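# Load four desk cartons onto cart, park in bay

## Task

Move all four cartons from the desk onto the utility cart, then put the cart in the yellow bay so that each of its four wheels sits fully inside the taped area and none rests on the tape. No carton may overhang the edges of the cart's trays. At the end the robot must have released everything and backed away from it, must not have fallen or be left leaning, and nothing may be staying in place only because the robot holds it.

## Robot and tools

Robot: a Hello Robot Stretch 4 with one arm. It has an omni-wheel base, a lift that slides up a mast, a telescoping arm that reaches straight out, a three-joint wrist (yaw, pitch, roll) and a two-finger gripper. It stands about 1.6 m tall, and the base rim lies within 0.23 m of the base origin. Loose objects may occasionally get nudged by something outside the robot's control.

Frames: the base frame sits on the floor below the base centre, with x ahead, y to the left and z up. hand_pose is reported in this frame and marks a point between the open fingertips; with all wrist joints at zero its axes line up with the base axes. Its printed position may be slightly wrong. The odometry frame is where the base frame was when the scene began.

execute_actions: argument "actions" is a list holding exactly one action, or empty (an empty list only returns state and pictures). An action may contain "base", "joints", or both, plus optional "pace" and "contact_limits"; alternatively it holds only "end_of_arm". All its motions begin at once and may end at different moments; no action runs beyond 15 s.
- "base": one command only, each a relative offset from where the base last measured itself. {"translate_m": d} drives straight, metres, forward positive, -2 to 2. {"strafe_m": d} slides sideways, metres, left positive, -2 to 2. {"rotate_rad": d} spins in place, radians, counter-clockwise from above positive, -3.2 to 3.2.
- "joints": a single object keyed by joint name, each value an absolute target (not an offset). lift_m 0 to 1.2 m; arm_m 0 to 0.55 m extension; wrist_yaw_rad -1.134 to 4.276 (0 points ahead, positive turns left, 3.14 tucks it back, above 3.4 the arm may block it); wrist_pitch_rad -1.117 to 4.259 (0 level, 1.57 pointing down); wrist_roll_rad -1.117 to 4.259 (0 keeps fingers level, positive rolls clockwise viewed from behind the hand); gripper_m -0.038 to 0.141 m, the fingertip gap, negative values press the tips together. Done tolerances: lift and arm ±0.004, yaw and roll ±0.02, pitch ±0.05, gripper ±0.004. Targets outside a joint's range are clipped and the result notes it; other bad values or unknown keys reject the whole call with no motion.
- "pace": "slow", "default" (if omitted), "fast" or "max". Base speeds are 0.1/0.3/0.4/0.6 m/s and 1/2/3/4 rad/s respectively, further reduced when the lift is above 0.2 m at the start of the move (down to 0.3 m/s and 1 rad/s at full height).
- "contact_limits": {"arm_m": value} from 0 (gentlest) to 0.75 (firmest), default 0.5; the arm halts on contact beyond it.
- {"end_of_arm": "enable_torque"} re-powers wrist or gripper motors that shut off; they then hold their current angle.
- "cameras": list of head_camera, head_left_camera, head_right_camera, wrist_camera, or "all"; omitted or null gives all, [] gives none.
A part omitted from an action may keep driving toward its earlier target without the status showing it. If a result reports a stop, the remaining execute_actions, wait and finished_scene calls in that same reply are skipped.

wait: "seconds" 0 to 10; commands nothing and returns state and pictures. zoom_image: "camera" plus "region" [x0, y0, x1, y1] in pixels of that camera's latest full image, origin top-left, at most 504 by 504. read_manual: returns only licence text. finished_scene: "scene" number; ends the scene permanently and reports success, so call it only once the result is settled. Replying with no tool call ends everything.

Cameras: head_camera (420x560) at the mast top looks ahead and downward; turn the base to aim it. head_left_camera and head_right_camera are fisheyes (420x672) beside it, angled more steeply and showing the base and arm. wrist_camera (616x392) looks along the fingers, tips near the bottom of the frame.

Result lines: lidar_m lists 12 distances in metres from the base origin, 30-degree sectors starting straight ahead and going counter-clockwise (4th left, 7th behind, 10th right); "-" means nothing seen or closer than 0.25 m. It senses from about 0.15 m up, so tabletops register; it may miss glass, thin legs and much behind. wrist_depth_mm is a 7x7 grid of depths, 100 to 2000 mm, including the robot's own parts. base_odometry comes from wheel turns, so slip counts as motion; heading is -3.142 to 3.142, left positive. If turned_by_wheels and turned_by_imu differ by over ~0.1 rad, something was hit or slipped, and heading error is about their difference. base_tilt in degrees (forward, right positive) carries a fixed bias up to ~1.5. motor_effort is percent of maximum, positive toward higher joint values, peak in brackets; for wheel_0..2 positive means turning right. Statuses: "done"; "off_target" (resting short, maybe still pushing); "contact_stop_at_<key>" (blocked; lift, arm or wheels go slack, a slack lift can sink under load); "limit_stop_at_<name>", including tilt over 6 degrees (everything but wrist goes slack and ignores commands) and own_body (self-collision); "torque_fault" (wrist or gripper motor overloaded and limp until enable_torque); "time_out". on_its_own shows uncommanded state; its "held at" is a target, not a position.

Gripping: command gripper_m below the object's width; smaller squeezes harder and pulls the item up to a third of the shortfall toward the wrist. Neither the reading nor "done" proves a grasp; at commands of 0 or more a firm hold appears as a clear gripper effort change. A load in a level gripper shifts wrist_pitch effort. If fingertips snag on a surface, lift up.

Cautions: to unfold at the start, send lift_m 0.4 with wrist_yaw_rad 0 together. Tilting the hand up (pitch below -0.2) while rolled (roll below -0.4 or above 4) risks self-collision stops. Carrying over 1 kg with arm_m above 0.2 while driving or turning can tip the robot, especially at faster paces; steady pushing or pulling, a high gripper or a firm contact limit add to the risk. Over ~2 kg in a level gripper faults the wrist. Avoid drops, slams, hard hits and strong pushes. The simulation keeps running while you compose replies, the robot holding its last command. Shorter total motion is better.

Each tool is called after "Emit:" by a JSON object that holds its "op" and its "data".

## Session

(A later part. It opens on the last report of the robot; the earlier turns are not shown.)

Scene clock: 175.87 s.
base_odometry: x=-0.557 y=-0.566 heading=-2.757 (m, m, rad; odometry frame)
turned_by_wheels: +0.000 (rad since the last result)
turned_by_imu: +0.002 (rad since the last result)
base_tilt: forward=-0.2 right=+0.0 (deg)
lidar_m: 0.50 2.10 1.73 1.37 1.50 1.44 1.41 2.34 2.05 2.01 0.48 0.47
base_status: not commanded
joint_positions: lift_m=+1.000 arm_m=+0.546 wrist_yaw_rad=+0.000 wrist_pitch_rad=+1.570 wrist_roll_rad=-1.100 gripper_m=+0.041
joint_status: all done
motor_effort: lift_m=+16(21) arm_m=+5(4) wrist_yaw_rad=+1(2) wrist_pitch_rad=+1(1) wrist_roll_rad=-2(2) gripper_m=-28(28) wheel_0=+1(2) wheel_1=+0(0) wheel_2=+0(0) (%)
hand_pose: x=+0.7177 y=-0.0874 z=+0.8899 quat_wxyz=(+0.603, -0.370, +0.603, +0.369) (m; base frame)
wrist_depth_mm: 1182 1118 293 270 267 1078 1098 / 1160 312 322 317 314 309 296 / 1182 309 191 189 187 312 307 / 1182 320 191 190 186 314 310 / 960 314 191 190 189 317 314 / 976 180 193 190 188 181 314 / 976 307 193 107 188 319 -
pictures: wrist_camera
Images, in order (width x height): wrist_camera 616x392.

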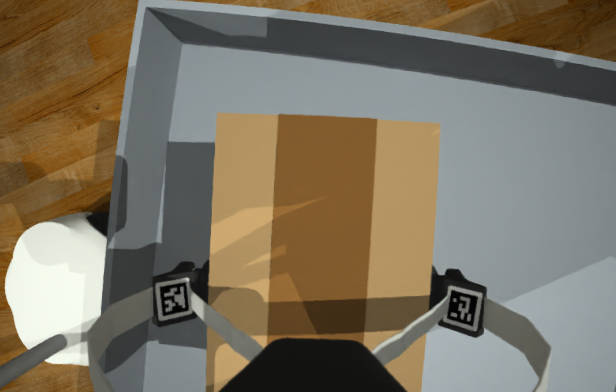

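Emit:
{"op": "execute_actions", "data": {"actions": [{"joints":{"lift_m":0.97}}], "cameras": []}}

Emit:
{"op": "execute_actions", "data": {"actions": [{"joints":{"gripper_m":0.141}}], "cameras": []}}

Emit:
{"op": "execute_actions", "data": {"actions": [{"joints":{"lift_m":1.2}}], "cameras": ["wrist_camera"]}}

Scene clock: 182.57 s.
base_odometry: x=-0.557 y=-0.566 heading=-2.757 (m, m, rad; odometry frame)
turned_by_wheels: +0.000 (rad since the last result)
turned_by_imu: +0.001 (rad since the last result)
base_tilt: forward=-0.1 right=+0.1 (deg)
lidar_m: 0.51 2.07 1.73 1.39 1.50 1.43 1.41 2.33 2.04 2.00 0.48 0.47
base_status: not commanded
joint_positions: lift_m=+0.971 arm_m=+0.546 wrist_yaw_rad=-0.001 wrist_pitch_rad=+1.572 wrist_roll_rad=-1.100 gripper_m=+0.040
joint_status: all done
motor_effort: lift_m=+5(15) arm_m=+5(4) wrist_yaw_rad=+6(6) wrist_pitch_rad=-5(7) wrist_roll_rad=-2(3) gripper_m=-23(28) wheel_0=+1(1) wheel_1=+0(0) wheel_2=+0(0) (%)
hand_pose: x=+0.7169 y=-0.0874 z=+0.8608 quat_wxyz=(+0.603, -0.369, +0.604, +0.369) (m; base frame)
wrist_depth_mm: 1118 273 293 268 245 237 1042 / 1138 274 300 297 293 289 287 / 1138 283 182 179 177 291 289 / 1160 282 183 180 179 294 291 / 904 289 184 181 180 293 291 / 931 180 185 182 182 181 293 / 917 312 187 107 182 301 297
pictures: none
No camera images: the call's "cameras" was empty. Leave "cameras" out to get every camera's image.

Scene clock: 184.57 s.
base_odometry: x=-0.557 y=-0.566 heading=-2.758 (m, m, rad; odometry frame)
turned_by_wheels: +0.000 (rad since the last result)
turned_by_imu: +0.001 (rad since the last result)
base_tilt: forward=-0.1 right=+0.1 (deg)
lidar_m: 0.50 2.10 1.73 1.38 1.51 1.43 1.42 2.31 2.04 2.00 0.47 0.47
base_status: not commanded
joint_positions: lift_m=+0.971 arm_m=+0.547 wrist_yaw_rad=+0.000 wrist_pitch_rad=+1.571 wrist_roll_rad=-1.100 gripper_m=+0.141
joint_status: all done
motor_effort: lift_m=+9(9) arm_m=+4(4) wrist_yaw_rad=+2(6) wrist_pitch_rad=-2(8) wrist_roll_rad=-2(2) gripper_m=+0(22) wheel_0=+1(1) wheel_1=+0(0) wheel_2=+0(0) (%)
hand_pose: x=+0.7174 y=-0.0874 z=+0.8604 quat_wxyz=(+0.603, -0.369, +0.603, +0.369) (m; base frame)
wrist_depth_mm: 1118 268 291 267 244 235 1078 / 1138 272 294 294 289 283 282 / 1118 273 179 176 174 289 285 / 1118 278 180 178 176 290 289 / 917 255 181 179 176 293 289 / 931 259 182 179 177 198 290 / 931 291 183 107 179 294 293
pictures: none
No camera images: the call's "cameras" was empty. Leave "cameras" out to get every camera's image.

Scene clock: 186.60 s.
base_odometry: x=-0.557 y=-0.566 heading=-2.758 (m, m, rad; odometry frame)
turned_by_wheels: +0.000 (rad since the last result)
turned_by_imu: +0.001 (rad since the last result)
base_tilt: forward=-0.2 right=+0.0 (deg)
lidar_m: 0.49 2.08 1.78 1.39 1.52 1.45 1.42 2.35 2.05 1.99 0.47 0.46
base_status: not commanded
joint_positions: lift_m=+1.198 arm_m=+0.547 wrist_yaw_rad=+0.000 wrist_pitch_rad=+1.570 wrist_roll_rad=-1.100 gripper_m=+0.141
joint_status: all done
joint sent to its limit — the command would take lift_m past its upper limit, so that joint was sent only as far as its limit.
motor_effort: lift_m=+22(23) arm_m=+5(4) wrist_yaw_rad=+3(2) wrist_pitch_rad=+0(2) wrist_roll_rad=-2(2) gripper_m=+0(2) wheel_0=+1(1) wheel_1=-1(0) wheel_2=+0(0) (%)
hand_pose: x=+0.7176 y=-0.0874 z=+1.0880 quat_wxyz=(+0.603, -0.370, +0.603, +0.369) (m; base frame)
wrist_depth_mm: 1366 1366 1308 1308 1281 1308 1281 / 1397 1366 1336 521 1308 1281 1281 / 1397 1308 525 517 512 504 504 / 1366 1366 530 402 512 512 504 / 1182 1182 530 404 525 517 500 / 1397 1138 539 410 521 211 500 / 1397 1397 549 107 525 512 484
pictures: wrist_camera
Images, in order (width x height): wrist_camera 616x392.

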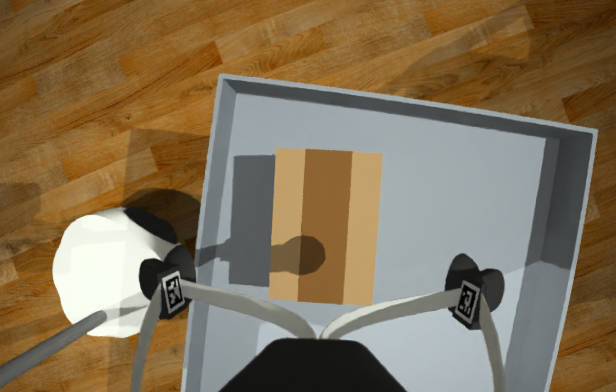

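Emit:
{"op": "execute_actions", "data": {"actions": [{"base":{"rotate_rad":2.9},"joints":{"arm_m":0.0}}], "cameras": []}}

Emit:
{"op": "execute_actions", "data": {"actions": [{"base":{"strafe_m":0.26}}], "cameras": []}}

Emit:
{"op": "execute_actions", "data": {"actions": [{"base":{"translate_m":0.85}}], "cameras": ["head_left_camera"]}}

Scene clock: 200.53 s.
base_odometry: x=-0.557 y=-0.566 heading=+0.142 (m, m, rad; odometry frame)
turned_by_wheels: +2.899 (rad since the last result)
turned_by_imu: +2.983 (rad since the last result)
base_tilt: forward=-0.2 right=+0.0 (deg)
lidar_m: 1.38 1.43 2.17 2.01 2.08 0.47 0.48 0.62 1.83 1.38 1.41 1.48
base_status: done
joint_positions: lift_m=+1.198 arm_m=+0.001 wrist_yaw_rad=+0.000 wrist_pitch_rad=+1.570 wrist_roll_rad=-1.100 gripper_m=+0.141
joint_status: all done
motor_effort: lift_m=+22(22) arm_m=-5(6) wrist_yaw_rad=+2(1) wrist_pitch_rad=+0(0) wrist_roll_rad=-2(2) gripper_m=-1(1) wheel_0=-3(5) wheel_1=-3(5) wheel_2=-6(10) (%)
hand_pose: x=+0.1720 y=-0.0874 z=+1.0880 quat_wxyz=(+0.603, -0.370, +0.603, +0.369) (m; base frame)
wrist_depth_mm: 1366 1366 1336 1336 1281 1308 1281 / 1397 1336 1336 1366 1308 1308 1308 / 1366 1366 1336 1308 1336 1281 1308 / 1229 1397 1138 1138 1281 1308 1308 / 1255 1255 1160 1336 1336 1308 1281 / 904 1205 1397 1397 1366 211 1308 / 866 375 1397 107 1366 1336 1336
pictures: none
No camera images: the call's "cameras" was empty. Leave "cameras" out to get every camera's image.

Scene clock: 202.70 s.
base_odometry: x=-0.593 y=-0.308 heading=+0.141 (m, m, rad; odometry frame)
turned_by_wheels: +0.000 (rad since the last result)
turned_by_imu: +0.001 (rad since the last result)
base_tilt: forward=-0.2 right=+0.0 (deg)
lidar_m: 1.36 1.40 1.90 1.77 1.80 0.55 0.38 0.48 2.08 1.63 1.68 1.47
base_status: done
joint_positions: lift_m=+1.198 arm_m=+0.001 wrist_yaw_rad=+0.000 wrist_pitch_rad=+1.570 wrist_roll_rad=-1.100 gripper_m=+0.141
joint_status: not commanded
motor_effort: lift_m=+21(22) arm_m=-5(5) wrist_yaw_rad=+2(2) wrist_pitch_rad=+0(0) wrist_roll_rad=-2(2) gripper_m=+0(1) wheel_0=-2(9) wheel_1=-1(13) wheel_2=+0(4) (%)
hand_pose: x=+0.1720 y=-0.0874 z=+1.0880 quat_wxyz=(+0.603, -0.370, +0.603, +0.369) (m; base frame)
wrist_depth_mm: 1366 1336 1308 1336 1308 1255 1255 / 1397 1366 1366 1336 1308 1281 1281 / 1397 1336 1308 1308 1308 1308 1281 / 1430 1336 1138 1118 1336 1308 1308 / 1229 1229 1138 1336 1336 1308 1308 / 917 891 1366 1366 1336 211 1281 / 904 375 1366 107 1336 1336 1336
pictures: none
No camera images: the call's "cameras" was empty. Leave "cameras" out to get every camera's image.

Scene clock: 207.03 s.
base_odometry: x=+0.248 y=-0.188 heading=+0.142 (m, m, rad; odometry frame)
turned_by_wheels: +0.000 (rad since the last result)
turned_by_imu: +0.000 (rad since the last result)
base_tilt: forward=-0.1 right=+0.1 (deg)
lidar_m: 0.53 0.51 1.68 1.83 1.89 2.42 1.25 1.52 1.68 1.57 0.81 0.57
base_status: done
joint_positions: lift_m=+1.198 arm_m=+0.001 wrist_yaw_rad=+0.000 wrist_pitch_rad=+1.570 wrist_roll_rad=-1.100 gripper_m=+0.141
joint_status: not commanded
motor_effort: lift_m=+21(21) arm_m=-5(5) wrist_yaw_rad=+2(2) wrist_pitch_rad=+0(0) wrist_roll_rad=-2(2) gripper_m=+0(0) wheel_0=+3(9) wheel_1=+3(7) wheel_2=-3(13) (%)
hand_pose: x=+0.1719 y=-0.0874 z=+1.0881 quat_wxyz=(+0.603, -0.370, +0.603, +0.369) (m; base frame)
wrist_depth_mm: 1336 1366 1366 1308 1281 917 569 / 1336 1336 1336 1366 1281 1308 574 / 1366 1366 1308 1336 1336 1281 585 / 1366 1366 1160 1098 1366 1281 1308 / 1397 1430 1138 1336 1336 1308 1336 / 1430 1336 1366 1366 1366 211 1308 / 1430 370 1366 107 1308 1308 1336
pictures: head_left_camera
Images, in order (width x height): head_left_camera 420x672.

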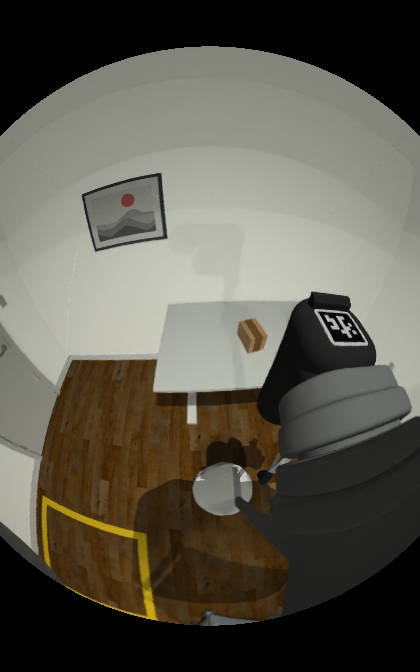

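Emit:
{"op": "execute_actions", "data": {"actions": [{"base":{"translate_m":0.17},"joints":{"arm_m":0.5}}], "cameras": ["wrist_camera"]}}

Scene clock: 214.00 s.
base_odometry: x=+0.416 y=-0.164 heading=+0.142 (m, m, rad; odometry frame)
turned_by_wheels: +0.000 (rad since the last result)
turned_by_imu: +0.001 (rad since the last result)
base_tilt: forward=-0.2 right=+0.0 (deg)
lidar_m: 0.36 0.36 0.48 1.84 1.92 2.42 1.44 1.72 1.66 1.57 0.53 0.38
base_status: done
joint_positions: lift_m=+1.198 arm_m=+0.499 wrist_yaw_rad=+0.000 wrist_pitch_rad=+1.570 wrist_roll_rad=-1.100 gripper_m=+0.141
joint_status: all done
motor_effort: lift_m=+20(20) arm_m=+5(5) wrist_yaw_rad=+1(2) wrist_pitch_rad=+1(1) wrist_roll_rad=-2(2) gripper_m=-1(1) wheel_0=+2(3) wheel_1=+2(7) wheel_2=-2(13) (%)
hand_pose: x=+0.6703 y=-0.0874 z=+1.0881 quat_wxyz=(+0.603, -0.370, +0.603, +0.369) (m; base frame)
wrist_depth_mm: 603 603 597 585 580 574 574 / 609 609 597 591 591 574 569 / 1366 609 609 597 591 585 569 / 1397 615 609 603 591 585 580 / 1397 1160 609 488 477 585 580 / 1397 1138 615 488 597 211 591 / 1336 1397 621 107 609 597 591
pictures: wrist_camera
Images, in order (width x height): wrist_camera 616x392.

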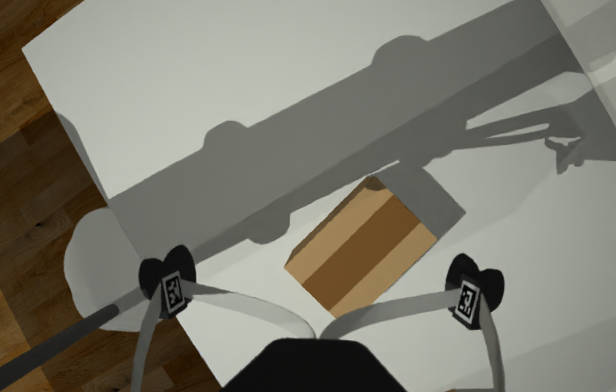

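Emit:
{"op": "execute_actions", "data": {"actions": [{"base":{"strafe_m":-0.03},"joints":{"arm_m":0.55,"wrist_roll_rad":-0.28}}], "cameras": ["wrist_camera"]}}

Scene clock: 222.27 s.
base_odometry: x=+0.420 y=-0.194 heading=+0.142 (m, m, rad; odometry frame)
turned_by_wheels: +0.000 (rad since the last result)
turned_by_imu: +0.001 (rad since the last result)
base_tilt: forward=-0.2 right=-0.1 (deg)
lidar_m: 0.35 0.37 0.45 1.88 1.94 2.49 1.43 1.72 1.64 1.56 0.55 0.39
base_status: done
joint_positions: lift_m=+1.198 arm_m=+0.546 wrist_yaw_rad=+0.000 wrist_pitch_rad=+1.570 wrist_roll_rad=-0.280 gripper_m=+0.141
joint_status: all done
joint sent to its limit — the command would take arm_m past its upper limit, so that joint was sent only as far as its limit.
motor_effort: lift_m=+20(20) arm_m=+5(4) wrist_yaw_rad=+1(1) wrist_pitch_rad=+1(1) wrist_roll_rad=+0(4) gripper_m=-1(2) wheel_0=-1(9) wheel_1=-1(9) wheel_2=+0(0) (%)
hand_pose: x=+0.7176 y=-0.0874 z=+1.0881 quat_wxyz=(+0.700, -0.099, +0.700, +0.099) (m; base frame)
wrist_depth_mm: 603 603 591 585 580 574 564 / 603 609 591 585 580 574 569 / 615 609 597 591 580 574 574 / 621 615 609 480 591 585 574 / 627 609 609 484 603 591 585 / 634 615 615 484 597 211 477 / 1397 621 615 107 609 564 477
pictures: wrist_camera
Images, in order (width x height): wrist_camera 616x392.

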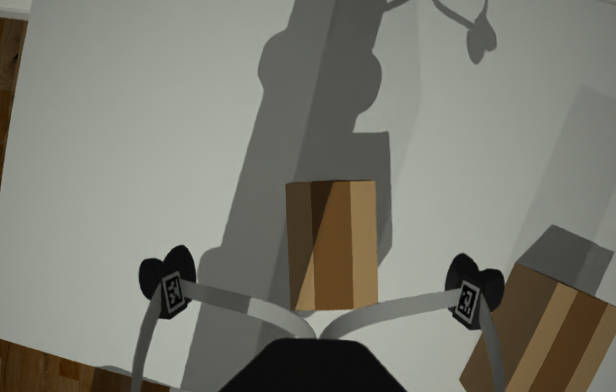

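Emit:
{"op": "execute_actions", "data": {"actions": [{"base":{"strafe_m":-0.028},"joints":{"lift_m":1.0}}], "cameras": ["wrist_camera"]}}

Scene clock: 227.07 s.
base_odometry: x=+0.424 y=-0.222 heading=+0.141 (m, m, rad; odometry frame)
turned_by_wheels: +0.000 (rad since the last result)
turned_by_imu: +0.001 (rad since the last result)
base_tilt: forward=-0.1 right=+0.0 (deg)
lidar_m: 0.35 0.35 0.48 1.90 1.97 2.52 1.44 1.72 1.61 1.51 0.55 0.38
base_status: done
joint_positions: lift_m=+1.000 arm_m=+0.546 wrist_yaw_rad=+0.000 wrist_pitch_rad=+1.570 wrist_roll_rad=-0.280 gripper_m=+0.141
joint_status: all done
motor_effort: lift_m=+13(22) arm_m=+5(5) wrist_yaw_rad=+1(1) wrist_pitch_rad=+1(1) wrist_roll_rad=+0(0) gripper_m=-1(0) wheel_0=-1(9) wheel_1=+0(6) wheel_2=+0(1) (%)
hand_pose: x=+0.7176 y=-0.0874 z=+0.8901 quat_wxyz=(+0.700, -0.099, +0.700, +0.099) (m; base frame)
wrist_depth_mm: 399 399 397 392 387 382 379 / 402 402 394 392 389 382 379 / 410 402 397 397 394 387 382 / 413 404 402 281 392 392 387 / 413 410 285 279 397 392 389 / 421 413 286 282 283 211 392 / 421 418 410 107 402 399 394
pictures: wrist_camera
Images, in order (width x height): wrist_camera 616x392.

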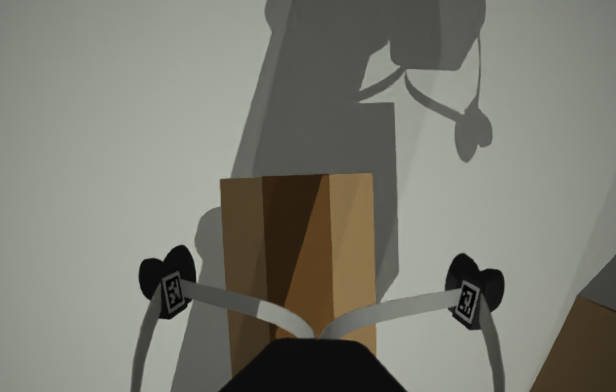

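Good. Lower, grip, lift.

Emit:
{"op": "execute_actions", "data": {"actions": [{"joints":{"lift_m":0.93}}], "cameras": []}}

Emit:
{"op": "execute_actions", "data": {"actions": [{"joints":{"gripper_m":0.04}}], "cameras": []}}

Emit:
{"op": "execute_actions", "data": {"actions": [{"joints":{"lift_m":1.2,"arm_m":0.0}}], "cameras": ["wrist_camera"]}}

Scene clock: 233.60 s.
base_odometry: x=+0.424 y=-0.222 heading=+0.141 (m, m, rad; odometry frame)
turned_by_wheels: +0.000 (rad since the last result)
turned_by_imu: +0.001 (rad since the last result)
base_tilt: forward=-0.1 right=+0.1 (deg)
lidar_m: 0.35 0.37 0.48 1.89 1.98 2.53 1.43 1.71 1.61 1.52 0.57 0.39
base_status: not commanded
joint_positions: lift_m=+0.930 arm_m=+0.546 wrist_yaw_rad=+0.000 wrist_pitch_rad=+1.570 wrist_roll_rad=-0.280 gripper_m=+0.141
joint_status: all done
motor_effort: lift_m=+13(13) arm_m=+5(5) wrist_yaw_rad=+1(1) wrist_pitch_rad=+1(0) wrist_roll_rad=+0(0) gripper_m=-1(0) wheel_0=-1(1) wheel_1=+0(0) wheel_2=+0(0) (%)
hand_pose: x=+0.7176 y=-0.0874 z=+0.8201 quat_wxyz=(+0.700, -0.099, +0.700, +0.099) (m; base frame)
wrist_depth_mm: 330 325 324 320 317 314 310 / 332 329 327 322 319 315 314 / 336 332 329 327 322 317 314 / 338 334 211 208 322 322 319 / 340 338 211 210 327 324 320 / 345 342 213 211 210 211 322 / 345 342 216 107 330 329 327
pictures: none
No camera images: the call's "cameras" was empty. Leave "cameras" out to get every camera's image.

Scene clock: 235.60 s.
base_odometry: x=+0.424 y=-0.222 heading=+0.141 (m, m, rad; odometry frame)
turned_by_wheels: +0.000 (rad since the last result)
turned_by_imu: +0.001 (rad since the last result)
base_tilt: forward=-0.1 right=+0.1 (deg)
lidar_m: 0.35 0.39 0.49 1.88 1.97 2.51 1.44 1.73 1.60 1.51 0.57 0.38
base_status: not commanded
joint_positions: lift_m=+0.930 arm_m=+0.546 wrist_yaw_rad=+0.000 wrist_pitch_rad=+1.569 wrist_roll_rad=-0.280 gripper_m=+0.041
joint_status: all done
motor_effort: lift_m=+17(17) arm_m=+5(5) wrist_yaw_rad=+2(2) wrist_pitch_rad=+3(3) wrist_roll_rad=-1(0) gripper_m=-31(29) wheel_0=-1(1) wheel_1=+0(0) wheel_2=+0(0) (%)
hand_pose: x=+0.7178 y=-0.0874 z=+0.8198 quat_wxyz=(+0.701, -0.099, +0.700, +0.099) (m; base frame)
wrist_depth_mm: 325 325 320 319 314 310 309 / 329 329 325 320 317 312 310 / 332 329 325 320 320 317 310 / 336 332 186 183 181 319 315 / 336 334 190 186 186 322 319 / 342 181 193 191 189 180 324 / 345 338 201 107 193 325 322
pictures: none
No camera images: the call's "cameras" was empty. Leave "cameras" out to get every camera's image.

Scene clock: 238.27 s.
base_odometry: x=+0.424 y=-0.222 heading=+0.141 (m, m, rad; odometry frame)
turned_by_wheels: +0.000 (rad since the last result)
turned_by_imu: +0.001 (rad since the last result)
base_tilt: forward=-0.2 right=+0.0 (deg)
lidar_m: 0.36 0.39 0.48 1.92 1.98 2.53 1.44 1.76 1.61 1.52 0.57 0.40
base_status: not commanded
joint_positions: lift_m=+1.198 arm_m=+0.001 wrist_yaw_rad=+0.000 wrist_pitch_rad=+1.569 wrist_roll_rad=-0.280 gripper_m=+0.041
joint_status: all done
joint sent to its limit — the command would take lift_m past its upper limit, so that joint was sent only as far as its limit.
motor_effort: lift_m=+25(27) arm_m=-5(7) wrist_yaw_rad=+2(0) wrist_pitch_rad=+2(5) wrist_roll_rad=-1(1) gripper_m=-29(31) wheel_0=-1(0) wheel_1=+0(0) wheel_2=+0(0) (%)
hand_pose: x=+0.1721 y=-0.0874 z=+1.0877 quat_wxyz=(+0.701, -0.099, +0.700, +0.099) (m; base frame)
wrist_depth_mm: 1366 603 585 580 580 574 564 / 1366 1336 1308 1366 580 574 574 / 1397 1336 1336 1336 1366 1336 1308 / 1336 1366 187 183 180 1336 1281 / 1430 1397 190 186 185 1308 1336 / 1397 180 192 191 189 180 1336 / 1397 1397 202 107 193 1366 1336
pictures: wrist_camera
Images, in order (width x height): wrist_camera 616x392.

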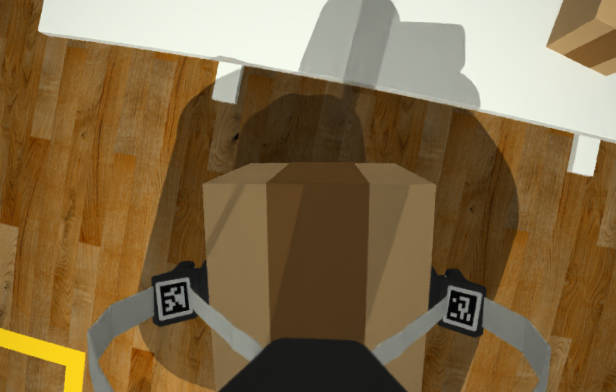

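Emit:
{"op": "execute_actions", "data": {"actions": [{"base":{"translate_m":-1.12}}], "cameras": []}}

Emit:
{"op": "execute_actions", "data": {"actions": [{"base":{"strafe_m":-0.146},"joints":{"wrist_roll_rad":-1.1}}], "cameras": []}}

Emit:
{"op": "execute_actions", "data": {"actions": [{"base":{"rotate_rad":-2.9}}], "cameras": []}}

Emit:
{"op": "execute_actions", "data": {"actions": [{"joints":{"arm_m":0.55}}], "cameras": ["wrist_camera"]}}

Scene clock: 251.20 s.
base_odometry: x=-0.684 y=-0.379 heading=+0.141 (m, m, rad; odometry frame)
turned_by_wheels: +0.000 (rad since the last result)
turned_by_imu: +0.004 (rad since the last result)
base_tilt: forward=-0.1 right=+0.1 (deg)
lidar_m: 1.47 1.48 1.96 1.82 1.86 0.30 0.30 0.39 2.05 1.60 1.64 1.59
base_status: done
joint_positions: lift_m=+1.198 arm_m=+0.001 wrist_yaw_rad=+0.000 wrist_pitch_rad=+1.569 wrist_roll_rad=-0.280 gripper_m=+0.041
joint_status: not commanded
motor_effort: lift_m=+25(25) arm_m=-5(5) wrist_yaw_rad=+2(2) wrist_pitch_rad=+3(4) wrist_roll_rad=-1(1) gripper_m=-30(30) wheel_0=-3(9) wheel_1=-1(9) wheel_2=+1(11) (%)
hand_pose: x=+0.1722 y=-0.0874 z=+1.0877 quat_wxyz=(+0.701, -0.099, +0.700, +0.099) (m; base frame)
wrist_depth_mm: 1366 1336 1366 1336 1308 1281 1255 / 1308 1366 1336 1336 1308 1255 1255 / 1366 1336 1366 1308 1336 1281 1281 / 1397 1336 187 182 181 1336 1281 / 1366 1397 189 186 185 1336 1281 / 1397 180 193 191 189 181 1308 / 1366 1430 201 107 193 1336 1336
pictures: none
No camera images: the call's "cameras" was empty. Leave "cameras" out to get every camera's image.

Scene clock: 252.90 s.
base_odometry: x=-0.664 y=-0.524 heading=+0.141 (m, m, rad; odometry frame)
turned_by_wheels: +0.000 (rad since the last result)
turned_by_imu: +0.001 (rad since the last result)
base_tilt: forward=-0.1 right=+0.0 (deg)
lidar_m: 1.48 1.51 2.11 1.95 0.41 0.35 0.36 0.47 1.89 1.45 0.25 1.61
base_status: done
joint_positions: lift_m=+1.198 arm_m=+0.001 wrist_yaw_rad=+0.000 wrist_pitch_rad=+1.570 wrist_roll_rad=-1.100 gripper_m=+0.041
joint_status: all done
motor_effort: lift_m=+25(25) arm_m=-4(5) wrist_yaw_rad=+1(1) wrist_pitch_rad=+2(2) wrist_roll_rad=-2(4) gripper_m=-30(30) wheel_0=+1(10) wheel_1=+1(12) wheel_2=+0(1) (%)
hand_pose: x=+0.1721 y=-0.0874 z=+1.0877 quat_wxyz=(+0.603, -0.370, +0.603, +0.369) (m; base frame)
wrist_depth_mm: 1366 1308 1308 1336 1336 1281 1255 / 1366 1366 1366 1336 1336 1281 1308 / 1397 1397 1366 1308 1366 1308 1255 / 866 1205 186 183 181 1308 1308 / 904 1255 190 187 186 1308 1281 / 891 181 193 191 189 181 1308 / 891 379 201 107 193 1308 1281
pictures: none
No camera images: the call's "cameras" was empty. Leave "cameras" out to get every camera's image.

Scene clock: 257.07 s.
base_odometry: x=-0.664 y=-0.524 heading=-2.757 (m, m, rad; odometry frame)
turned_by_wheels: -2.899 (rad since the last result)
turned_by_imu: -2.979 (rad since the last result)
base_tilt: forward=-0.2 right=+0.0 (deg)
lidar_m: 0.40 0.60 1.83 1.48 1.59 1.55 1.52 2.45 1.98 1.95 0.25 0.34
base_status: done
joint_positions: lift_m=+1.198 arm_m=+0.001 wrist_yaw_rad=+0.000 wrist_pitch_rad=+1.569 wrist_roll_rad=-1.100 gripper_m=+0.041
joint_status: not commanded
motor_effort: lift_m=+25(25) arm_m=-4(5) wrist_yaw_rad=+1(1) wrist_pitch_rad=+2(3) wrist_roll_rad=-3(2) gripper_m=-31(31) wheel_0=+5(7) wheel_1=+4(8) wheel_2=+5(9) (%)
hand_pose: x=+0.1721 y=-0.0874 z=+1.0877 quat_wxyz=(+0.603, -0.370, +0.602, +0.369) (m; base frame)
wrist_depth_mm: 1366 1366 1366 1308 1281 750 496 / 1397 1366 1336 1366 1308 508 496 / 1366 1366 1336 1366 1366 504 508 / 1366 1397 186 182 181 508 504 / 1430 1397 190 186 185 517 508 / 1430 181 193 191 189 181 512 / 1430 379 201 107 193 469 500
pictures: none
No camera images: the call's "cameras" was empty. Leave "cameras" out to get every camera's image.

Scene clock: 259.73 s.
base_odometry: x=-0.664 y=-0.524 heading=-2.757 (m, m, rad; odometry frame)
turned_by_wheels: +0.000 (rad since the last result)
turned_by_imu: +0.001 (rad since the last result)
base_tilt: forward=-0.2 right=+0.0 (deg)
lidar_m: 0.37 0.56 1.83 1.48 1.58 1.55 1.52 2.45 1.98 1.94 0.35 0.34
base_status: not commanded
joint_positions: lift_m=+1.198 arm_m=+0.546 wrist_yaw_rad=+0.000 wrist_pitch_rad=+1.569 wrist_roll_rad=-1.100 gripper_m=+0.041
joint_status: all done
joint sent to its limit — the command would take arm_m past its upper limit, so that joint was sent only as far as its limit.
motor_effort: lift_m=+25(25) arm_m=+5(5) wrist_yaw_rad=+1(0) wrist_pitch_rad=+2(4) wrist_roll_rad=-1(2) gripper_m=-30(29) wheel_0=+5(5) wheel_1=+5(4) wheel_2=+5(5) (%)
hand_pose: x=+0.7178 y=-0.0874 z=+1.0877 quat_wxyz=(+0.603, -0.370, +0.602, +0.369) (m; base frame)
wrist_depth_mm: 1397 1397 1336 1308 1308 1281 1255 / 1366 535 521 512 1308 1308 1281 / 1397 530 407 521 508 508 1255 / 1397 535 186 182 181 517 1281 / 1366 539 189 187 185 512 1281 / 1430 180 193 191 189 181 1336 / 1397 539 200 107 193 1336 1336
pictures: wrist_camera
Images, in order (width x height): wrist_camera 616x392.

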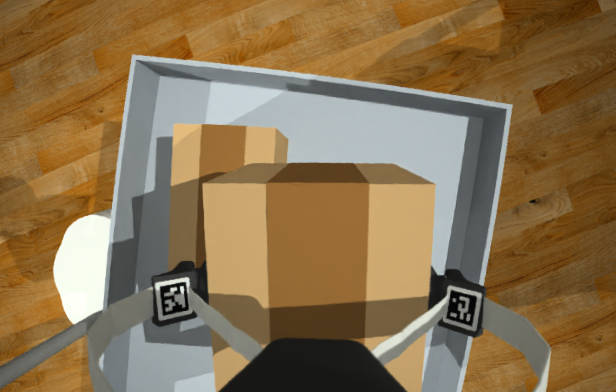

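Emit:
{"op": "execute_actions", "data": {"actions": [{"base":{"translate_m":0.105}}], "cameras": ["wrist_camera"]}}

Scene clock: 268.67 s.
base_odometry: x=-0.761 y=-0.563 heading=-2.757 (m, m, rad; odometry frame)
turned_by_wheels: +0.000 (rad since the last result)
turned_by_imu: +0.002 (rad since the last result)
base_tilt: forward=-0.1 right=+0.1 (deg)
lidar_m: 0.29 0.45 1.81 1.47 1.58 1.66 1.62 2.53 1.99 1.95 0.28 0.26
base_status: done
joint_positions: lift_m=+1.198 arm_m=+0.546 wrist_yaw_rad=+0.000 wrist_pitch_rad=+1.569 wrist_roll_rad=-1.100 gripper_m=+0.041
joint_status: not commanded
motor_effort: lift_m=+24(25) arm_m=+5(5) wrist_yaw_rad=+1(1) wrist_pitch_rad=+2(4) wrist_roll_rad=-2(2) gripper_m=-31(29) wheel_0=+3(9) wheel_1=+3(6) wheel_2=-1(12) (%)
hand_pose: x=+0.7178 y=-0.0874 z=+1.0877 quat_wxyz=(+0.603, -0.370, +0.602, +0.369) (m; base frame)
wrist_depth_mm: 1366 1366 1308 1308 1281 1308 1281 / 1366 1366 1336 1336 1336 1308 1281 / 1366 530 521 521 1255 1281 1281 / 521 413 186 182 180 1281 1281 / 539 413 190 187 185 1308 1308 / 530 181 193 191 189 180 1308 / 535 544 201 107 193 1308 1336
pictures: wrist_camera
Images, in order (width x height): wrist_camera 616x392.

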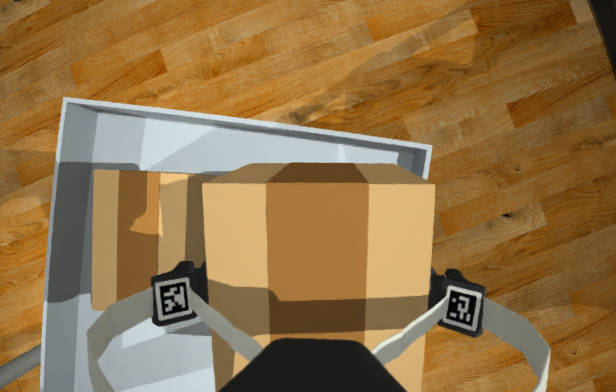

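Emit:
{"op": "execute_actions", "data": {"actions": [{"joints":{"lift_m":1.02}}], "cameras": ["wrist_camera"]}}

Scene clock: 275.63 s.
base_odometry: x=-0.761 y=-0.563 heading=-2.757 (m, m, rad; odometry frame)
turned_by_wheels: +0.000 (rad since the last result)
turned_by_imu: +0.002 (rad since the last result)
base_tilt: forward=-0.1 right=+0.0 (deg)
lidar_m: 0.27 0.42 1.78 1.45 1.58 1.65 1.63 2.51 2.00 1.96 0.28 0.26
base_status: not commanded
joint_positions: lift_m=+1.020 arm_m=+0.546 wrist_yaw_rad=+0.000 wrist_pitch_rad=+1.569 wrist_roll_rad=-1.100 gripper_m=+0.041
joint_status: all done
motor_effort: lift_m=+17(22) arm_m=+4(4) wrist_yaw_rad=+1(1) wrist_pitch_rad=+2(2) wrist_roll_rad=-2(2) gripper_m=-29(30) wheel_0=+4(3) wheel_1=+3(3) wheel_2=-1(1) (%)
hand_pose: x=+0.7178 y=-0.0874 z=+0.9098 quat_wxyz=(+0.603, -0.370, +0.602, +0.369) (m; base frame)
wrist_depth_mm: 1205 1138 1160 1138 1118 1118 1118 / 349 349 345 1118 1118 1118 1078 / 355 349 345 338 332 332 1138 / 233 291 186 183 181 336 1118 / 233 294 190 186 185 1098 1118 / 235 181 193 191 189 181 1118 / 237 301 201 107 193 1138 1160
pictures: wrist_camera
Images, in order (width x height): wrist_camera 616x392.

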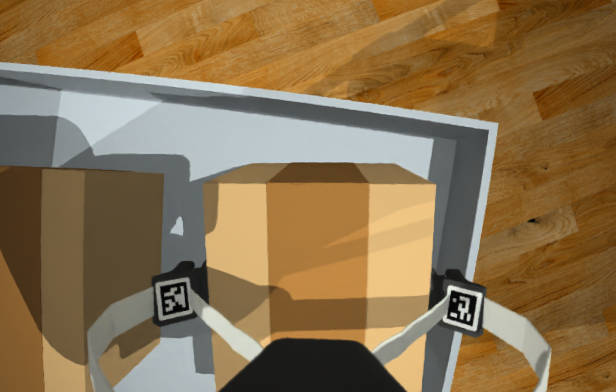

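Emit:
{"op": "execute_actions", "data": {"actions": [{"joints":{"lift_m":0.975}}], "cameras": []}}

Emit:
{"op": "execute_actions", "data": {"actions": [{"joints":{"gripper_m":0.141}}], "cameras": []}}

Emit:
{"op": "execute_actions", "data": {"actions": [{"joints":{"lift_m":1.2}}], "cameras": ["wrist_camera","head_left_camera"]}}

Scene clock: 286.47 s.
base_odometry: x=-0.761 y=-0.563 heading=-2.757 (m, m, rad; odometry frame)
turned_by_wheels: +0.000 (rad since the last result)
turned_by_imu: +0.001 (rad since the last result)
base_tilt: forward=-0.1 right=+0.0 (deg)
lidar_m: 0.28 0.45 1.78 1.46 1.56 1.64 1.62 2.49 1.99 1.95 0.28 0.27
base_status: not commanded
joint_positions: lift_m=+0.976 arm_m=+0.546 wrist_yaw_rad=+0.000 wrist_pitch_rad=+1.572 wrist_roll_rad=-1.100 gripper_m=+0.040
joint_status: all done
motor_effort: lift_m=+4(17) arm_m=+5(5) wrist_yaw_rad=+3(3) wrist_pitch_rad=-5(4) wrist_roll_rad=-1(2) gripper_m=-25(32) wheel_0=+3(3) wheel_1=+3(3) wheel_2=-1(1) (%)
hand_pose: x=+0.7171 y=-0.0874 z=+0.8658 quat_wxyz=(+0.603, -0.369, +0.603, +0.370) (m; base frame)
wrist_depth_mm: 1118 1118 1118 1078 1098 1098 1060 / 310 307 298 298 1098 1060 1060 / 312 310 307 303 300 262 1098 / 208 297 189 186 185 294 1078 / 210 300 189 187 185 283 1078 / 211 180 190 189 187 180 1138 / 210 312 192 107 186 272 1098
pictures: none
No camera images: the call's "cameras" was empty. Leave "cameras" out to get every camera's image.

Scene clock: 288.47 s.
base_odometry: x=-0.761 y=-0.563 heading=-2.757 (m, m, rad; odometry frame)
turned_by_wheels: +0.000 (rad since the last result)
turned_by_imu: +0.001 (rad since the last result)
base_tilt: forward=-0.2 right=-0.1 (deg)
lidar_m: 0.30 0.47 1.80 1.43 1.58 1.66 1.60 2.50 1.99 1.96 0.28 0.26
base_status: not commanded
joint_positions: lift_m=+0.976 arm_m=+0.547 wrist_yaw_rad=+0.000 wrist_pitch_rad=+1.570 wrist_roll_rad=-1.100 gripper_m=+0.141
joint_status: all done
motor_effort: lift_m=+9(9) arm_m=+5(5) wrist_yaw_rad=+1(2) wrist_pitch_rad=+1(7) wrist_roll_rad=-1(1) gripper_m=-1(23) wheel_0=+3(3) wheel_1=+3(3) wheel_2=-1(1) (%)
hand_pose: x=+0.7177 y=-0.0874 z=+0.8654 quat_wxyz=(+0.603, -0.370, +0.602, +0.370) (m; base frame)
wrist_depth_mm: 1138 1138 1098 1078 1078 1060 1078 / 309 300 294 291 1098 1078 1060 / 312 307 304 300 297 262 1098 / 209 297 185 183 181 289 1060 / 211 282 186 183 182 262 1098 / 211 268 187 184 183 213 1098 / 212 286 189 107 184 267 1078
pictures: none
No camera images: the call's "cameras" was empty. Leave "cameras" out to get every camera's image.

Scene clock: 290.47 s.
base_odometry: x=-0.761 y=-0.563 heading=-2.757 (m, m, rad; odometry frame)
turned_by_wheels: +0.000 (rad since the last result)
turned_by_imu: +0.001 (rad since the last result)
base_tilt: forward=-0.3 right=+0.1 (deg)
lidar_m: 0.30 0.43 1.81 1.48 1.58 1.67 1.62 2.50 1.99 1.97 0.27 0.26
base_status: not commanded
joint_positions: lift_m=+1.198 arm_m=+0.547 wrist_yaw_rad=+0.000 wrist_pitch_rad=+1.570 wrist_roll_rad=-1.100 gripper_m=+0.141
joint_status: all done
joint sent to its limit — the command would take lift_m past its upper limit, so that joint was sent only as far as its limit.
motor_effort: lift_m=+22(22) arm_m=+4(5) wrist_yaw_rad=+1(0) wrist_pitch_rad=+2(2) wrist_roll_rad=-1(1) gripper_m=-1(0) wheel_0=+3(3) wheel_1=+3(3) wheel_2=-1(1) (%)
hand_pose: x=+0.7178 y=-0.0874 z=+1.0880 quat_wxyz=(+0.603, -0.370, +0.602, +0.370) (m; base frame)
wrist_depth_mm: 1336 1366 1336 1281 1281 1255 1281 / 1366 1397 1366 1308 1336 1281 1255 / 1397 535 530 530 1308 1308 1281 / 525 415 530 404 517 1336 1281 / 554 418 530 404 521 1308 1281 / 525 421 535 410 455 212 1336 / 535 549 539 107 1336 1281 1336
pictures: head_left_camera, wrist_camera
Images, in order (width x height): head_left_camera 420x672, wrist_camera 616x392.

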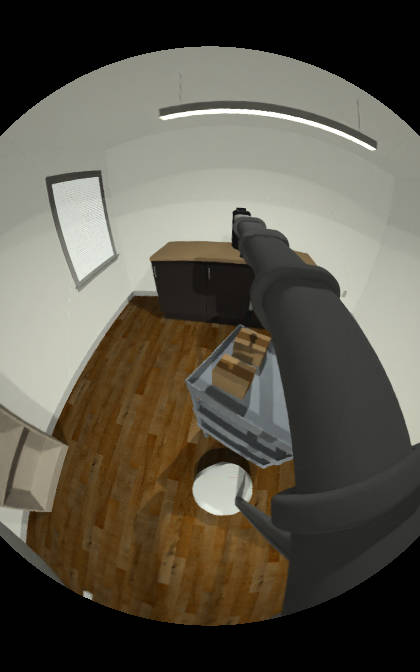

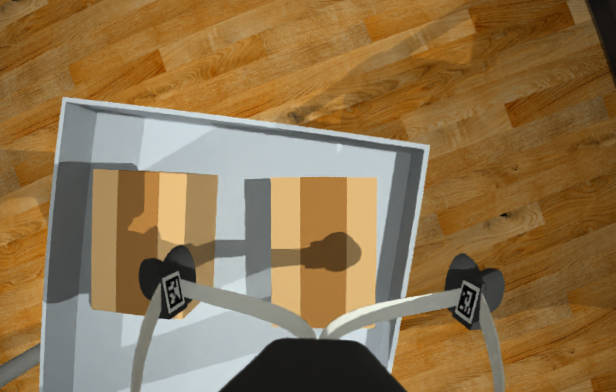

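Emit:
{"op": "execute_actions", "data": {"actions": [{"base":{"translate_m":-0.105},"joints":{"arm_m":0.0}}], "cameras": []}}

Emit:
{"op": "execute_actions", "data": {"actions": [{"base":{"rotate_rad":2.9},"joints":{"wrist_roll_rad":-0.28}}], "cameras": []}}

Emit:
{"op": "execute_actions", "data": {"actions": [{"base":{"translate_m":1.1}}], "cameras": []}}

Emit:
{"op": "execute_actions", "data": {"actions": [{"base":{"strafe_m":-0.1},"joints":{"arm_m":0.55}}], "cameras": ["wrist_camera"]}}

Scene clock: 303.13 s.
base_odometry: x=-0.664 y=-0.524 heading=-2.757 (m, m, rad; odometry frame)
turned_by_wheels: +0.000 (rad since the last result)
turned_by_imu: +0.002 (rad since the last result)
base_tilt: forward=+0.0 right=+0.1 (deg)
lidar_m: 0.39 0.57 1.82 1.48 1.58 1.55 1.51 2.44 1.97 1.93 0.37 0.34
base_status: done
joint_positions: lift_m=+1.198 arm_m=+0.001 wrist_yaw_rad=+0.000 wrist_pitch_rad=+1.570 wrist_roll_rad=-1.100 gripper_m=+0.141
joint_status: all done
motor_effort: lift_m=+22(22) arm_m=-5(6) wrist_yaw_rad=+2(1) wrist_pitch_rad=+0(1) wrist_roll_rad=-1(1) gripper_m=+0(2) wheel_0=-1(7) wheel_1=-2(9) wheel_2=+2(12) (%)
hand_pose: x=+0.1719 y=-0.0874 z=+1.0880 quat_wxyz=(+0.603, -0.370, +0.603, +0.369) (m; base frame)
wrist_depth_mm: 1366 1397 1308 1308 1336 634 500 / 1366 1366 1336 1336 1336 504 504 / 1366 1397 1366 1336 1336 504 508 / 1366 1366 1138 1138 1160 508 508 / 1397 1397 1118 1336 1182 521 512 / 1397 1366 1336 1366 1336 211 517 / 1397 370 1366 107 1366 477 508
pictures: none
No camera images: the call's "cameras" was empty. Leave "cameras" out to get every camera's image.

Scene clock: 307.30 s.
base_odometry: x=-0.664 y=-0.524 heading=+0.142 (m, m, rad; odometry frame)
turned_by_wheels: +2.899 (rad since the last result)
turned_by_imu: +2.982 (rad since the last result)
base_tilt: forward=-0.2 right=+0.0 (deg)
lidar_m: 1.48 1.51 2.11 1.96 0.40 0.35 0.35 0.45 1.90 1.46 1.47 1.60
base_status: done
joint_positions: lift_m=+1.198 arm_m=+0.001 wrist_yaw_rad=+0.000 wrist_pitch_rad=+1.570 wrist_roll_rad=-0.280 gripper_m=+0.141
joint_status: all done
motor_effort: lift_m=+21(21) arm_m=-5(4) wrist_yaw_rad=+2(2) wrist_pitch_rad=+0(0) wrist_roll_rad=+0(6) gripper_m=-1(0) wheel_0=-4(7) wheel_1=-3(5) wheel_2=-5(9) (%)
hand_pose: x=+0.1720 y=-0.0874 z=+1.0880 quat_wxyz=(+0.700, -0.099, +0.700, +0.099) (m; base frame)
wrist_depth_mm: 1397 1336 1281 1366 1308 1281 1255 / 1308 1336 1336 1308 1336 1308 1281 / 1336 1366 1336 1336 1366 1281 1308 / 1397 1366 1336 1118 1336 1336 1308 / 1397 1397 1138 1138 1336 1336 1336 / 1430 1397 1160 1138 1366 211 1308 / 1430 1255 1229 107 1336 1336 1366
pictures: none
No camera images: the call's "cameras" was empty. Leave "cameras" out to get every camera's image.

Scene clock: 312.43 s.
base_odometry: x=+0.425 y=-0.368 heading=+0.142 (m, m, rad; odometry frame)
turned_by_wheels: +0.000 (rad since the last result)
turned_by_imu: +0.000 (rad since the last result)
base_tilt: forward=-0.2 right=+0.1 (deg)
lidar_m: 0.39 0.39 0.51 2.05 2.13 2.69 1.43 2.63 1.45 1.37 0.62 0.42
base_status: done
joint_positions: lift_m=+1.198 arm_m=+0.001 wrist_yaw_rad=+0.000 wrist_pitch_rad=+1.570 wrist_roll_rad=-0.280 gripper_m=+0.141
joint_status: not commanded
motor_effort: lift_m=+21(21) arm_m=-5(5) wrist_yaw_rad=+2(2) wrist_pitch_rad=+0(0) wrist_roll_rad=+0(0) gripper_m=-1(1) wheel_0=+2(9) wheel_1=+2(6) wheel_2=-2(13) (%)
hand_pose: x=+0.1719 y=-0.0874 z=+1.0880 quat_wxyz=(+0.700, -0.099, +0.700, +0.099) (m; base frame)
wrist_depth_mm: 1308 1336 591 585 585 569 580 / 1336 1308 1336 1308 1308 580 574 / 1366 1336 1336 1336 1308 1308 1281 / 1336 1336 1366 1118 1366 1308 1281 / 1430 1336 1118 1138 1336 1336 1336 / 1397 1366 1397 1138 1366 211 1336 / 1397 1430 1366 107 1366 1336 1366
pictures: none
No camera images: the call's "cameras" was empty. Leave "cameras" out to get every camera's image.

Scene clock: 315.10 s.
base_odometry: x=+0.439 y=-0.467 heading=+0.142 (m, m, rad; odometry frame)
turned_by_wheels: +0.000 (rad since the last result)
turned_by_imu: +0.001 (rad since the last result)
base_tilt: forward=-0.2 right=+0.0 (deg)
lidar_m: 0.39 0.40 0.54 2.16 2.22 1.50 1.47 2.47 1.34 1.27 0.63 0.43
base_status: done
joint_positions: lift_m=+1.198 arm_m=+0.546 wrist_yaw_rad=+0.000 wrist_pitch_rad=+1.570 wrist_roll_rad=-0.280 gripper_m=+0.141
joint_status: all done
joint sent to its limit — the command would take arm_m past its upper limit, so that joint was sent only as far as its limit.
motor_effort: lift_m=+21(21) arm_m=+5(7) wrist_yaw_rad=+1(1) wrist_pitch_rad=+1(1) wrist_roll_rad=+0(0) gripper_m=-1(1) wheel_0=+3(13) wheel_1=-2(8) wheel_2=+0(1) (%)
hand_pose: x=+0.7176 y=-0.0874 z=+1.0880 quat_wxyz=(+0.700, -0.099, +0.700, +0.099) (m; base frame)
wrist_depth_mm: 603 597 591 580 580 574 569 / 609 603 597 591 585 574 580 / 621 615 609 591 591 585 574 / 615 615 609 603 591 591 580 / 621 615 609 597 477 591 585 / 634 621 609 484 484 211 585 / 1430 1397 615 107 603 597 597
pictures: wrist_camera
Images, in order (width x height): wrist_camera 616x392.

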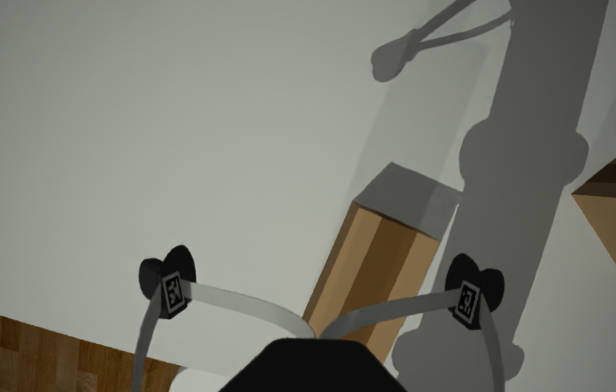

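Emit:
{"op": "execute_actions", "data": {"actions": [{"base":{"strafe_m":-0.06},"joints":{"arm_m":0.47,"wrist_roll_rad":0.07}}], "cameras": ["wrist_camera"]}}

Scene clock: 321.23 s.
base_odometry: x=+0.448 y=-0.526 heading=+0.142 (m, m, rad; odometry frame)
turned_by_wheels: +0.000 (rad since the last result)
turned_by_imu: +0.001 (rad since the last result)
base_tilt: forward=-0.2 right=+0.1 (deg)
lidar_m: 0.38 0.42 0.55 2.21 2.28 1.47 1.48 2.37 1.26 1.23 0.64 0.42
base_status: done
joint_positions: lift_m=+1.198 arm_m=+0.471 wrist_yaw_rad=+0.000 wrist_pitch_rad=+1.570 wrist_roll_rad=+0.070 gripper_m=+0.141
joint_status: all done
motor_effort: lift_m=+21(21) arm_m=-5(3) wrist_yaw_rad=+2(0) wrist_pitch_rad=+0(2) wrist_roll_rad=+0(3) gripper_m=+1(0) wheel_0=+3(9) wheel_1=-2(5) wheel_2=+0(0) (%)
hand_pose: x=+0.6420 y=-0.0874 z=+1.0880 quat_wxyz=(+0.707, +0.025, +0.706, -0.025) (m; base frame)
wrist_depth_mm: 597 597 597 580 580 574 473 / 609 603 591 591 585 580 549 / 615 609 603 591 585 585 585 / 615 609 603 480 591 585 585 / 621 621 615 484 597 591 591 / 627 621 609 484 591 211 1281 / 634 627 621 107 1336 1336 1366
pictures: wrist_camera
Images, in order (width x height): wrist_camera 616x392.

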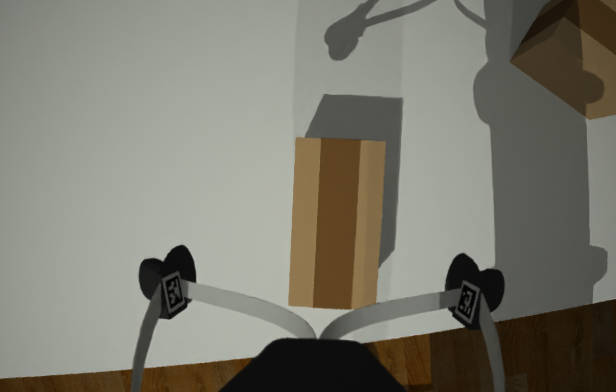

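Emit:
{"op": "execute_actions", "data": {"actions": [{"base":{"strafe_m":-0.03},"joints":{"arm_m":0.49,"lift_m":1.0}}], "cameras": ["wrist_camera"]}}

Scene clock: 326.87 s.
base_odometry: x=+0.452 y=-0.556 heading=+0.142 (m, m, rad; odometry frame)
turned_by_wheels: +0.000 (rad since the last result)
turned_by_imu: +0.001 (rad since the last result)
base_tilt: forward=-0.2 right=+0.1 (deg)
lidar_m: 0.39 0.41 0.55 2.24 2.31 1.47 1.49 2.34 1.24 1.19 0.65 0.44
base_status: done
joint_positions: lift_m=+1.000 arm_m=+0.489 wrist_yaw_rad=+0.000 wrist_pitch_rad=+1.570 wrist_roll_rad=+0.070 gripper_m=+0.141
joint_status: all done
motor_effort: lift_m=+13(20) arm_m=+5(5) wrist_yaw_rad=+2(2) wrist_pitch_rad=+0(0) wrist_roll_rad=-1(1) gripper_m=-1(1) wheel_0=+1(12) wheel_1=-2(12) wheel_2=+0(1) (%)
hand_pose: x=+0.6602 y=-0.0874 z=+0.8901 quat_wxyz=(+0.707, +0.025, +0.706, -0.025) (m; base frame)
wrist_depth_mm: 399 394 394 389 384 384 379 / 399 402 397 394 389 384 384 / 407 404 399 392 392 387 384 / 410 404 402 278 394 392 389 / 413 407 404 281 394 394 392 / 415 415 286 283 283 212 394 / 418 415 410 107 407 402 397
pictures: wrist_camera
Images, in order (width x height): wrist_camera 616x392.

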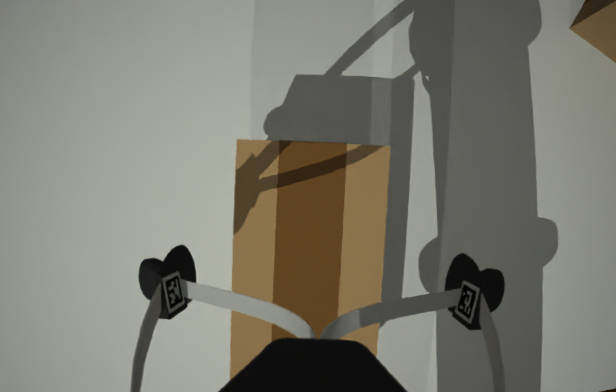

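Emit:
{"op": "execute_actions", "data": {"actions": [{"joints":{"lift_m":0.93}}], "cameras": []}}

Emit:
{"op": "execute_actions", "data": {"actions": [{"joints":{"gripper_m":0.04}}], "cameras": []}}

Emit:
{"op": "execute_actions", "data": {"actions": [{"joints":{"lift_m":1.2,"arm_m":0.0}}], "cameras": ["wrist_camera"]}}

Scene clock: 334.83 s.
base_odometry: x=+0.452 y=-0.556 heading=+0.142 (m, m, rad; odometry frame)
turned_by_wheels: +0.000 (rad since the last result)
turned_by_imu: +0.001 (rad since the last result)
base_tilt: forward=-0.1 right=+0.0 (deg)
lidar_m: 0.40 0.43 0.56 2.25 2.31 1.48 1.48 2.33 1.24 1.17 0.64 0.43
base_status: not commanded
joint_positions: lift_m=+0.930 arm_m=+0.489 wrist_yaw_rad=+0.000 wrist_pitch_rad=+1.570 wrist_roll_rad=+0.070 gripper_m=+0.141
joint_status: all done
motor_effort: lift_m=+14(15) arm_m=+5(5) wrist_yaw_rad=+1(2) wrist_pitch_rad=+1(0) wrist_roll_rad=+0(0) gripper_m=-1(0) wheel_0=+1(1) wheel_1=-2(2) wheel_2=+0(0) (%)
hand_pose: x=+0.6602 y=-0.0874 z=+0.8201 quat_wxyz=(+0.707, +0.025, +0.706, -0.025) (m; base frame)
wrist_depth_mm: 327 324 322 320 319 314 310 / 330 327 327 322 320 315 314 / 332 330 325 206 320 319 319 / 334 334 210 207 208 322 319 / 340 336 211 209 210 324 320 / 342 338 213 211 210 211 324 / 345 342 215 107 327 329 327
pictures: none
No camera images: the call's "cameras" was empty. Leave "cameras" out to get every camera's image.

Scene clock: 336.83 s.
base_odometry: x=+0.452 y=-0.556 heading=+0.142 (m, m, rad; odometry frame)
turned_by_wheels: +0.000 (rad since the last result)
turned_by_imu: +0.001 (rad since the last result)
base_tilt: forward=+0.0 right=+0.1 (deg)
lidar_m: 0.40 0.41 0.55 2.24 2.30 1.48 1.50 2.33 1.24 1.18 0.64 0.42
base_status: not commanded
joint_positions: lift_m=+0.930 arm_m=+0.489 wrist_yaw_rad=+0.000 wrist_pitch_rad=+1.570 wrist_roll_rad=+0.070 gripper_m=+0.041
joint_status: all done
motor_effort: lift_m=+15(15) arm_m=+5(5) wrist_yaw_rad=+2(2) wrist_pitch_rad=+2(1) wrist_roll_rad=+0(0) gripper_m=-30(27) wheel_0=+1(1) wheel_1=-2(2) wheel_2=+0(0) (%)
hand_pose: x=+0.6604 y=-0.0874 z=+0.8199 quat_wxyz=(+0.707, +0.025, +0.706, -0.025) (m; base frame)
wrist_depth_mm: 327 324 322 319 315 312 314 / 329 330 320 320 317 314 312 / 332 329 324 181 180 320 315 / 336 330 186 183 182 322 319 / 338 338 189 187 185 324 322 / 342 180 192 190 189 178 324 / 343 342 198 107 192 327 -
pictures: none
No camera images: the call's "cameras" was empty. Leave "cameras" out to get every camera's image.

Scene clock: 339.33 s.
base_odometry: x=+0.452 y=-0.556 heading=+0.142 (m, m, rad; odometry frame)
turned_by_wheels: +0.000 (rad since the last result)
turned_by_imu: +0.001 (rad since the last result)
base_tilt: forward=-0.1 right=+0.0 (deg)
lidar_m: 0.25 0.42 0.55 2.25 2.31 1.47 1.49 2.34 1.24 1.17 0.64 0.26
base_status: not commanded
joint_positions: lift_m=+1.198 arm_m=+0.001 wrist_yaw_rad=+0.000 wrist_pitch_rad=+1.570 wrist_roll_rad=+0.070 gripper_m=+0.041
joint_status: all done
joint sent to its limit — the command would take lift_m past its upper limit, so that joint was sent only as far as its limit.
motor_effort: lift_m=+23(23) arm_m=-5(5) wrist_yaw_rad=+2(2) wrist_pitch_rad=+1(2) wrist_roll_rad=+0(0) gripper_m=-30(28) wheel_0=+1(1) wheel_1=-2(2) wheel_2=+0(0) (%)
hand_pose: x=+0.1720 y=-0.0874 z=+1.0878 quat_wxyz=(+0.707, +0.025, +0.706, -0.025) (m; base frame)
wrist_depth_mm: 603 597 591 591 585 1255 1281 / 603 615 1281 1308 1255 1308 1255 / 1366 1336 1336 181 181 1281 1255 / 1366 1366 186 182 182 1366 1281 / 1397 1336 190 186 186 1336 1336 / 1366 180 191 190 189 179 1308 / 1366 1430 198 107 191 1366 1336
pictures: wrist_camera
Images, in order (width x height): wrist_camera 616x392.

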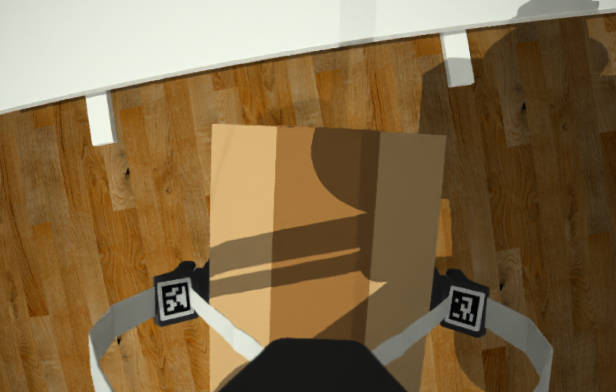

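Emit:
{"op": "execute_actions", "data": {"actions": [{"base":{"translate_m":-0.9},"joints":{"wrist_roll_rad":-1.1}}], "cameras": []}}

Emit:
{"op": "execute_actions", "data": {"actions": [{"base":{"strafe_m":0.33}}], "cameras": []}}

Emit:
{"op": "execute_actions", "data": {"actions": [{"base":{"rotate_rad":-2.9}}], "cameras": ["head_camera"]}}

Scene clock: 356.90 s.
base_odometry: x=-0.439 y=-0.683 heading=+0.142 (m, m, rad; odometry frame)
turned_by_wheels: +0.000 (rad since the last result)
turned_by_imu: +0.004 (rad since the last result)
base_tilt: forward=-0.1 right=-0.1 (deg)
lidar_m: 1.29 1.32 2.31 2.18 2.21 0.61 0.64 2.10 1.68 1.24 0.25 1.40
base_status: done
joint_positions: lift_m=+1.198 arm_m=+0.001 wrist_yaw_rad=+0.000 wrist_pitch_rad=+1.570 wrist_roll_rad=-1.100 gripper_m=+0.041
joint_status: all done
motor_effort: lift_m=+23(23) arm_m=-5(5) wrist_yaw_rad=+1(2) wrist_pitch_rad=+1(3) wrist_roll_rad=-2(8) gripper_m=-28(28) wheel_0=-4(6) wheel_1=-2(5) wheel_2=+2(11) (%)
hand_pose: x=+0.1721 y=-0.0874 z=+1.0878 quat_wxyz=(+0.603, -0.370, +0.603, +0.369) (m; base frame)
wrist_depth_mm: 1397 1336 1281 1308 1281 1281 1255 / 1366 1366 1366 1308 1281 1255 1281 / 1397 1366 1308 181 181 1336 1281 / 1205 1366 187 183 182 1336 1255 / 1281 1430 190 187 186 1308 1308 / 1255 180 191 190 190 177 1336 / 1060 377 198 107 191 1336 1308
pictures: none
No camera images: the call's "cameras" was empty. Leave "cameras" out to get every camera's image.

Scene clock: 359.33 s.
base_odometry: x=-0.485 y=-0.357 heading=+0.142 (m, m, rad; odometry frame)
turned_by_wheels: +0.000 (rad since the last result)
turned_by_imu: +0.001 (rad since the last result)
base_tilt: forward=-0.3 right=-0.1 (deg)
lidar_m: 0.25 1.30 1.96 1.84 1.89 0.50 0.51 0.64 2.05 1.56 0.25 1.36
base_status: done
joint_positions: lift_m=+1.198 arm_m=+0.001 wrist_yaw_rad=+0.000 wrist_pitch_rad=+1.570 wrist_roll_rad=-1.100 gripper_m=+0.041
joint_status: not commanded
motor_effort: lift_m=+23(23) arm_m=-5(5) wrist_yaw_rad=+1(1) wrist_pitch_rad=+2(1) wrist_roll_rad=-3(2) gripper_m=-29(29) wheel_0=-2(7) wheel_1=+2(16) wheel_2=+0(2) (%)
hand_pose: x=+0.1721 y=-0.0874 z=+1.0878 quat_wxyz=(+0.603, -0.370, +0.603, +0.369) (m; base frame)
wrist_depth_mm: 1366 1308 1366 1336 1281 1308 1255 / 1336 1366 1366 1336 1281 1281 1281 / 1366 1397 1336 181 181 1308 1281 / 1397 1366 187 183 182 1308 1308 / 1255 1430 189 187 186 1281 1308 / 1229 180 192 190 189 178 1336 / 891 382 196 107 191 1336 1336
pictures: none
No camera images: the call's "cameras" was empty. Leave "cameras" out to get every camera's image.

Scene clock: 363.50 s.
base_odometry: x=-0.485 y=-0.357 heading=-2.757 (m, m, rad; odometry frame)
turned_by_wheels: -2.899 (rad since the last result)
turned_by_imu: -2.979 (rad since the last result)
base_tilt: forward=-0.2 right=+0.1 (deg)
lidar_m: 0.53 0.79 1.94 1.60 1.70 1.31 1.29 2.20 1.87 1.82 0.25 0.48
base_status: done
joint_positions: lift_m=+1.198 arm_m=+0.001 wrist_yaw_rad=+0.000 wrist_pitch_rad=+1.570 wrist_roll_rad=-1.100 gripper_m=+0.041
joint_status: not commanded
motor_effort: lift_m=+23(23) arm_m=-5(5) wrist_yaw_rad=+1(1) wrist_pitch_rad=+1(2) wrist_roll_rad=-2(2) gripper_m=-29(29) wheel_0=+3(7) wheel_1=+4(12) wheel_2=+3(7) (%)
hand_pose: x=+0.1721 y=-0.0874 z=+1.0878 quat_wxyz=(+0.603, -0.370, +0.603, +0.369) (m; base frame)
wrist_depth_mm: 1366 1336 1308 1308 1308 1118 809 / 1397 1336 1336 1336 1308 1060 809 / 1366 1397 1308 181 181 820 820 / 1397 1397 186 184 183 1281 569 / 1464 1366 190 187 186 1336 1336 / 1397 180 191 190 189 179 1308 / 1464 379 198 107 192 1308 1281
pictures: head_camera
Images, in order (width x height): head_camera 420x560.

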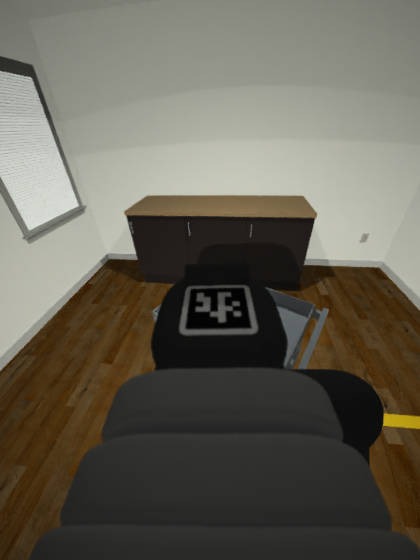

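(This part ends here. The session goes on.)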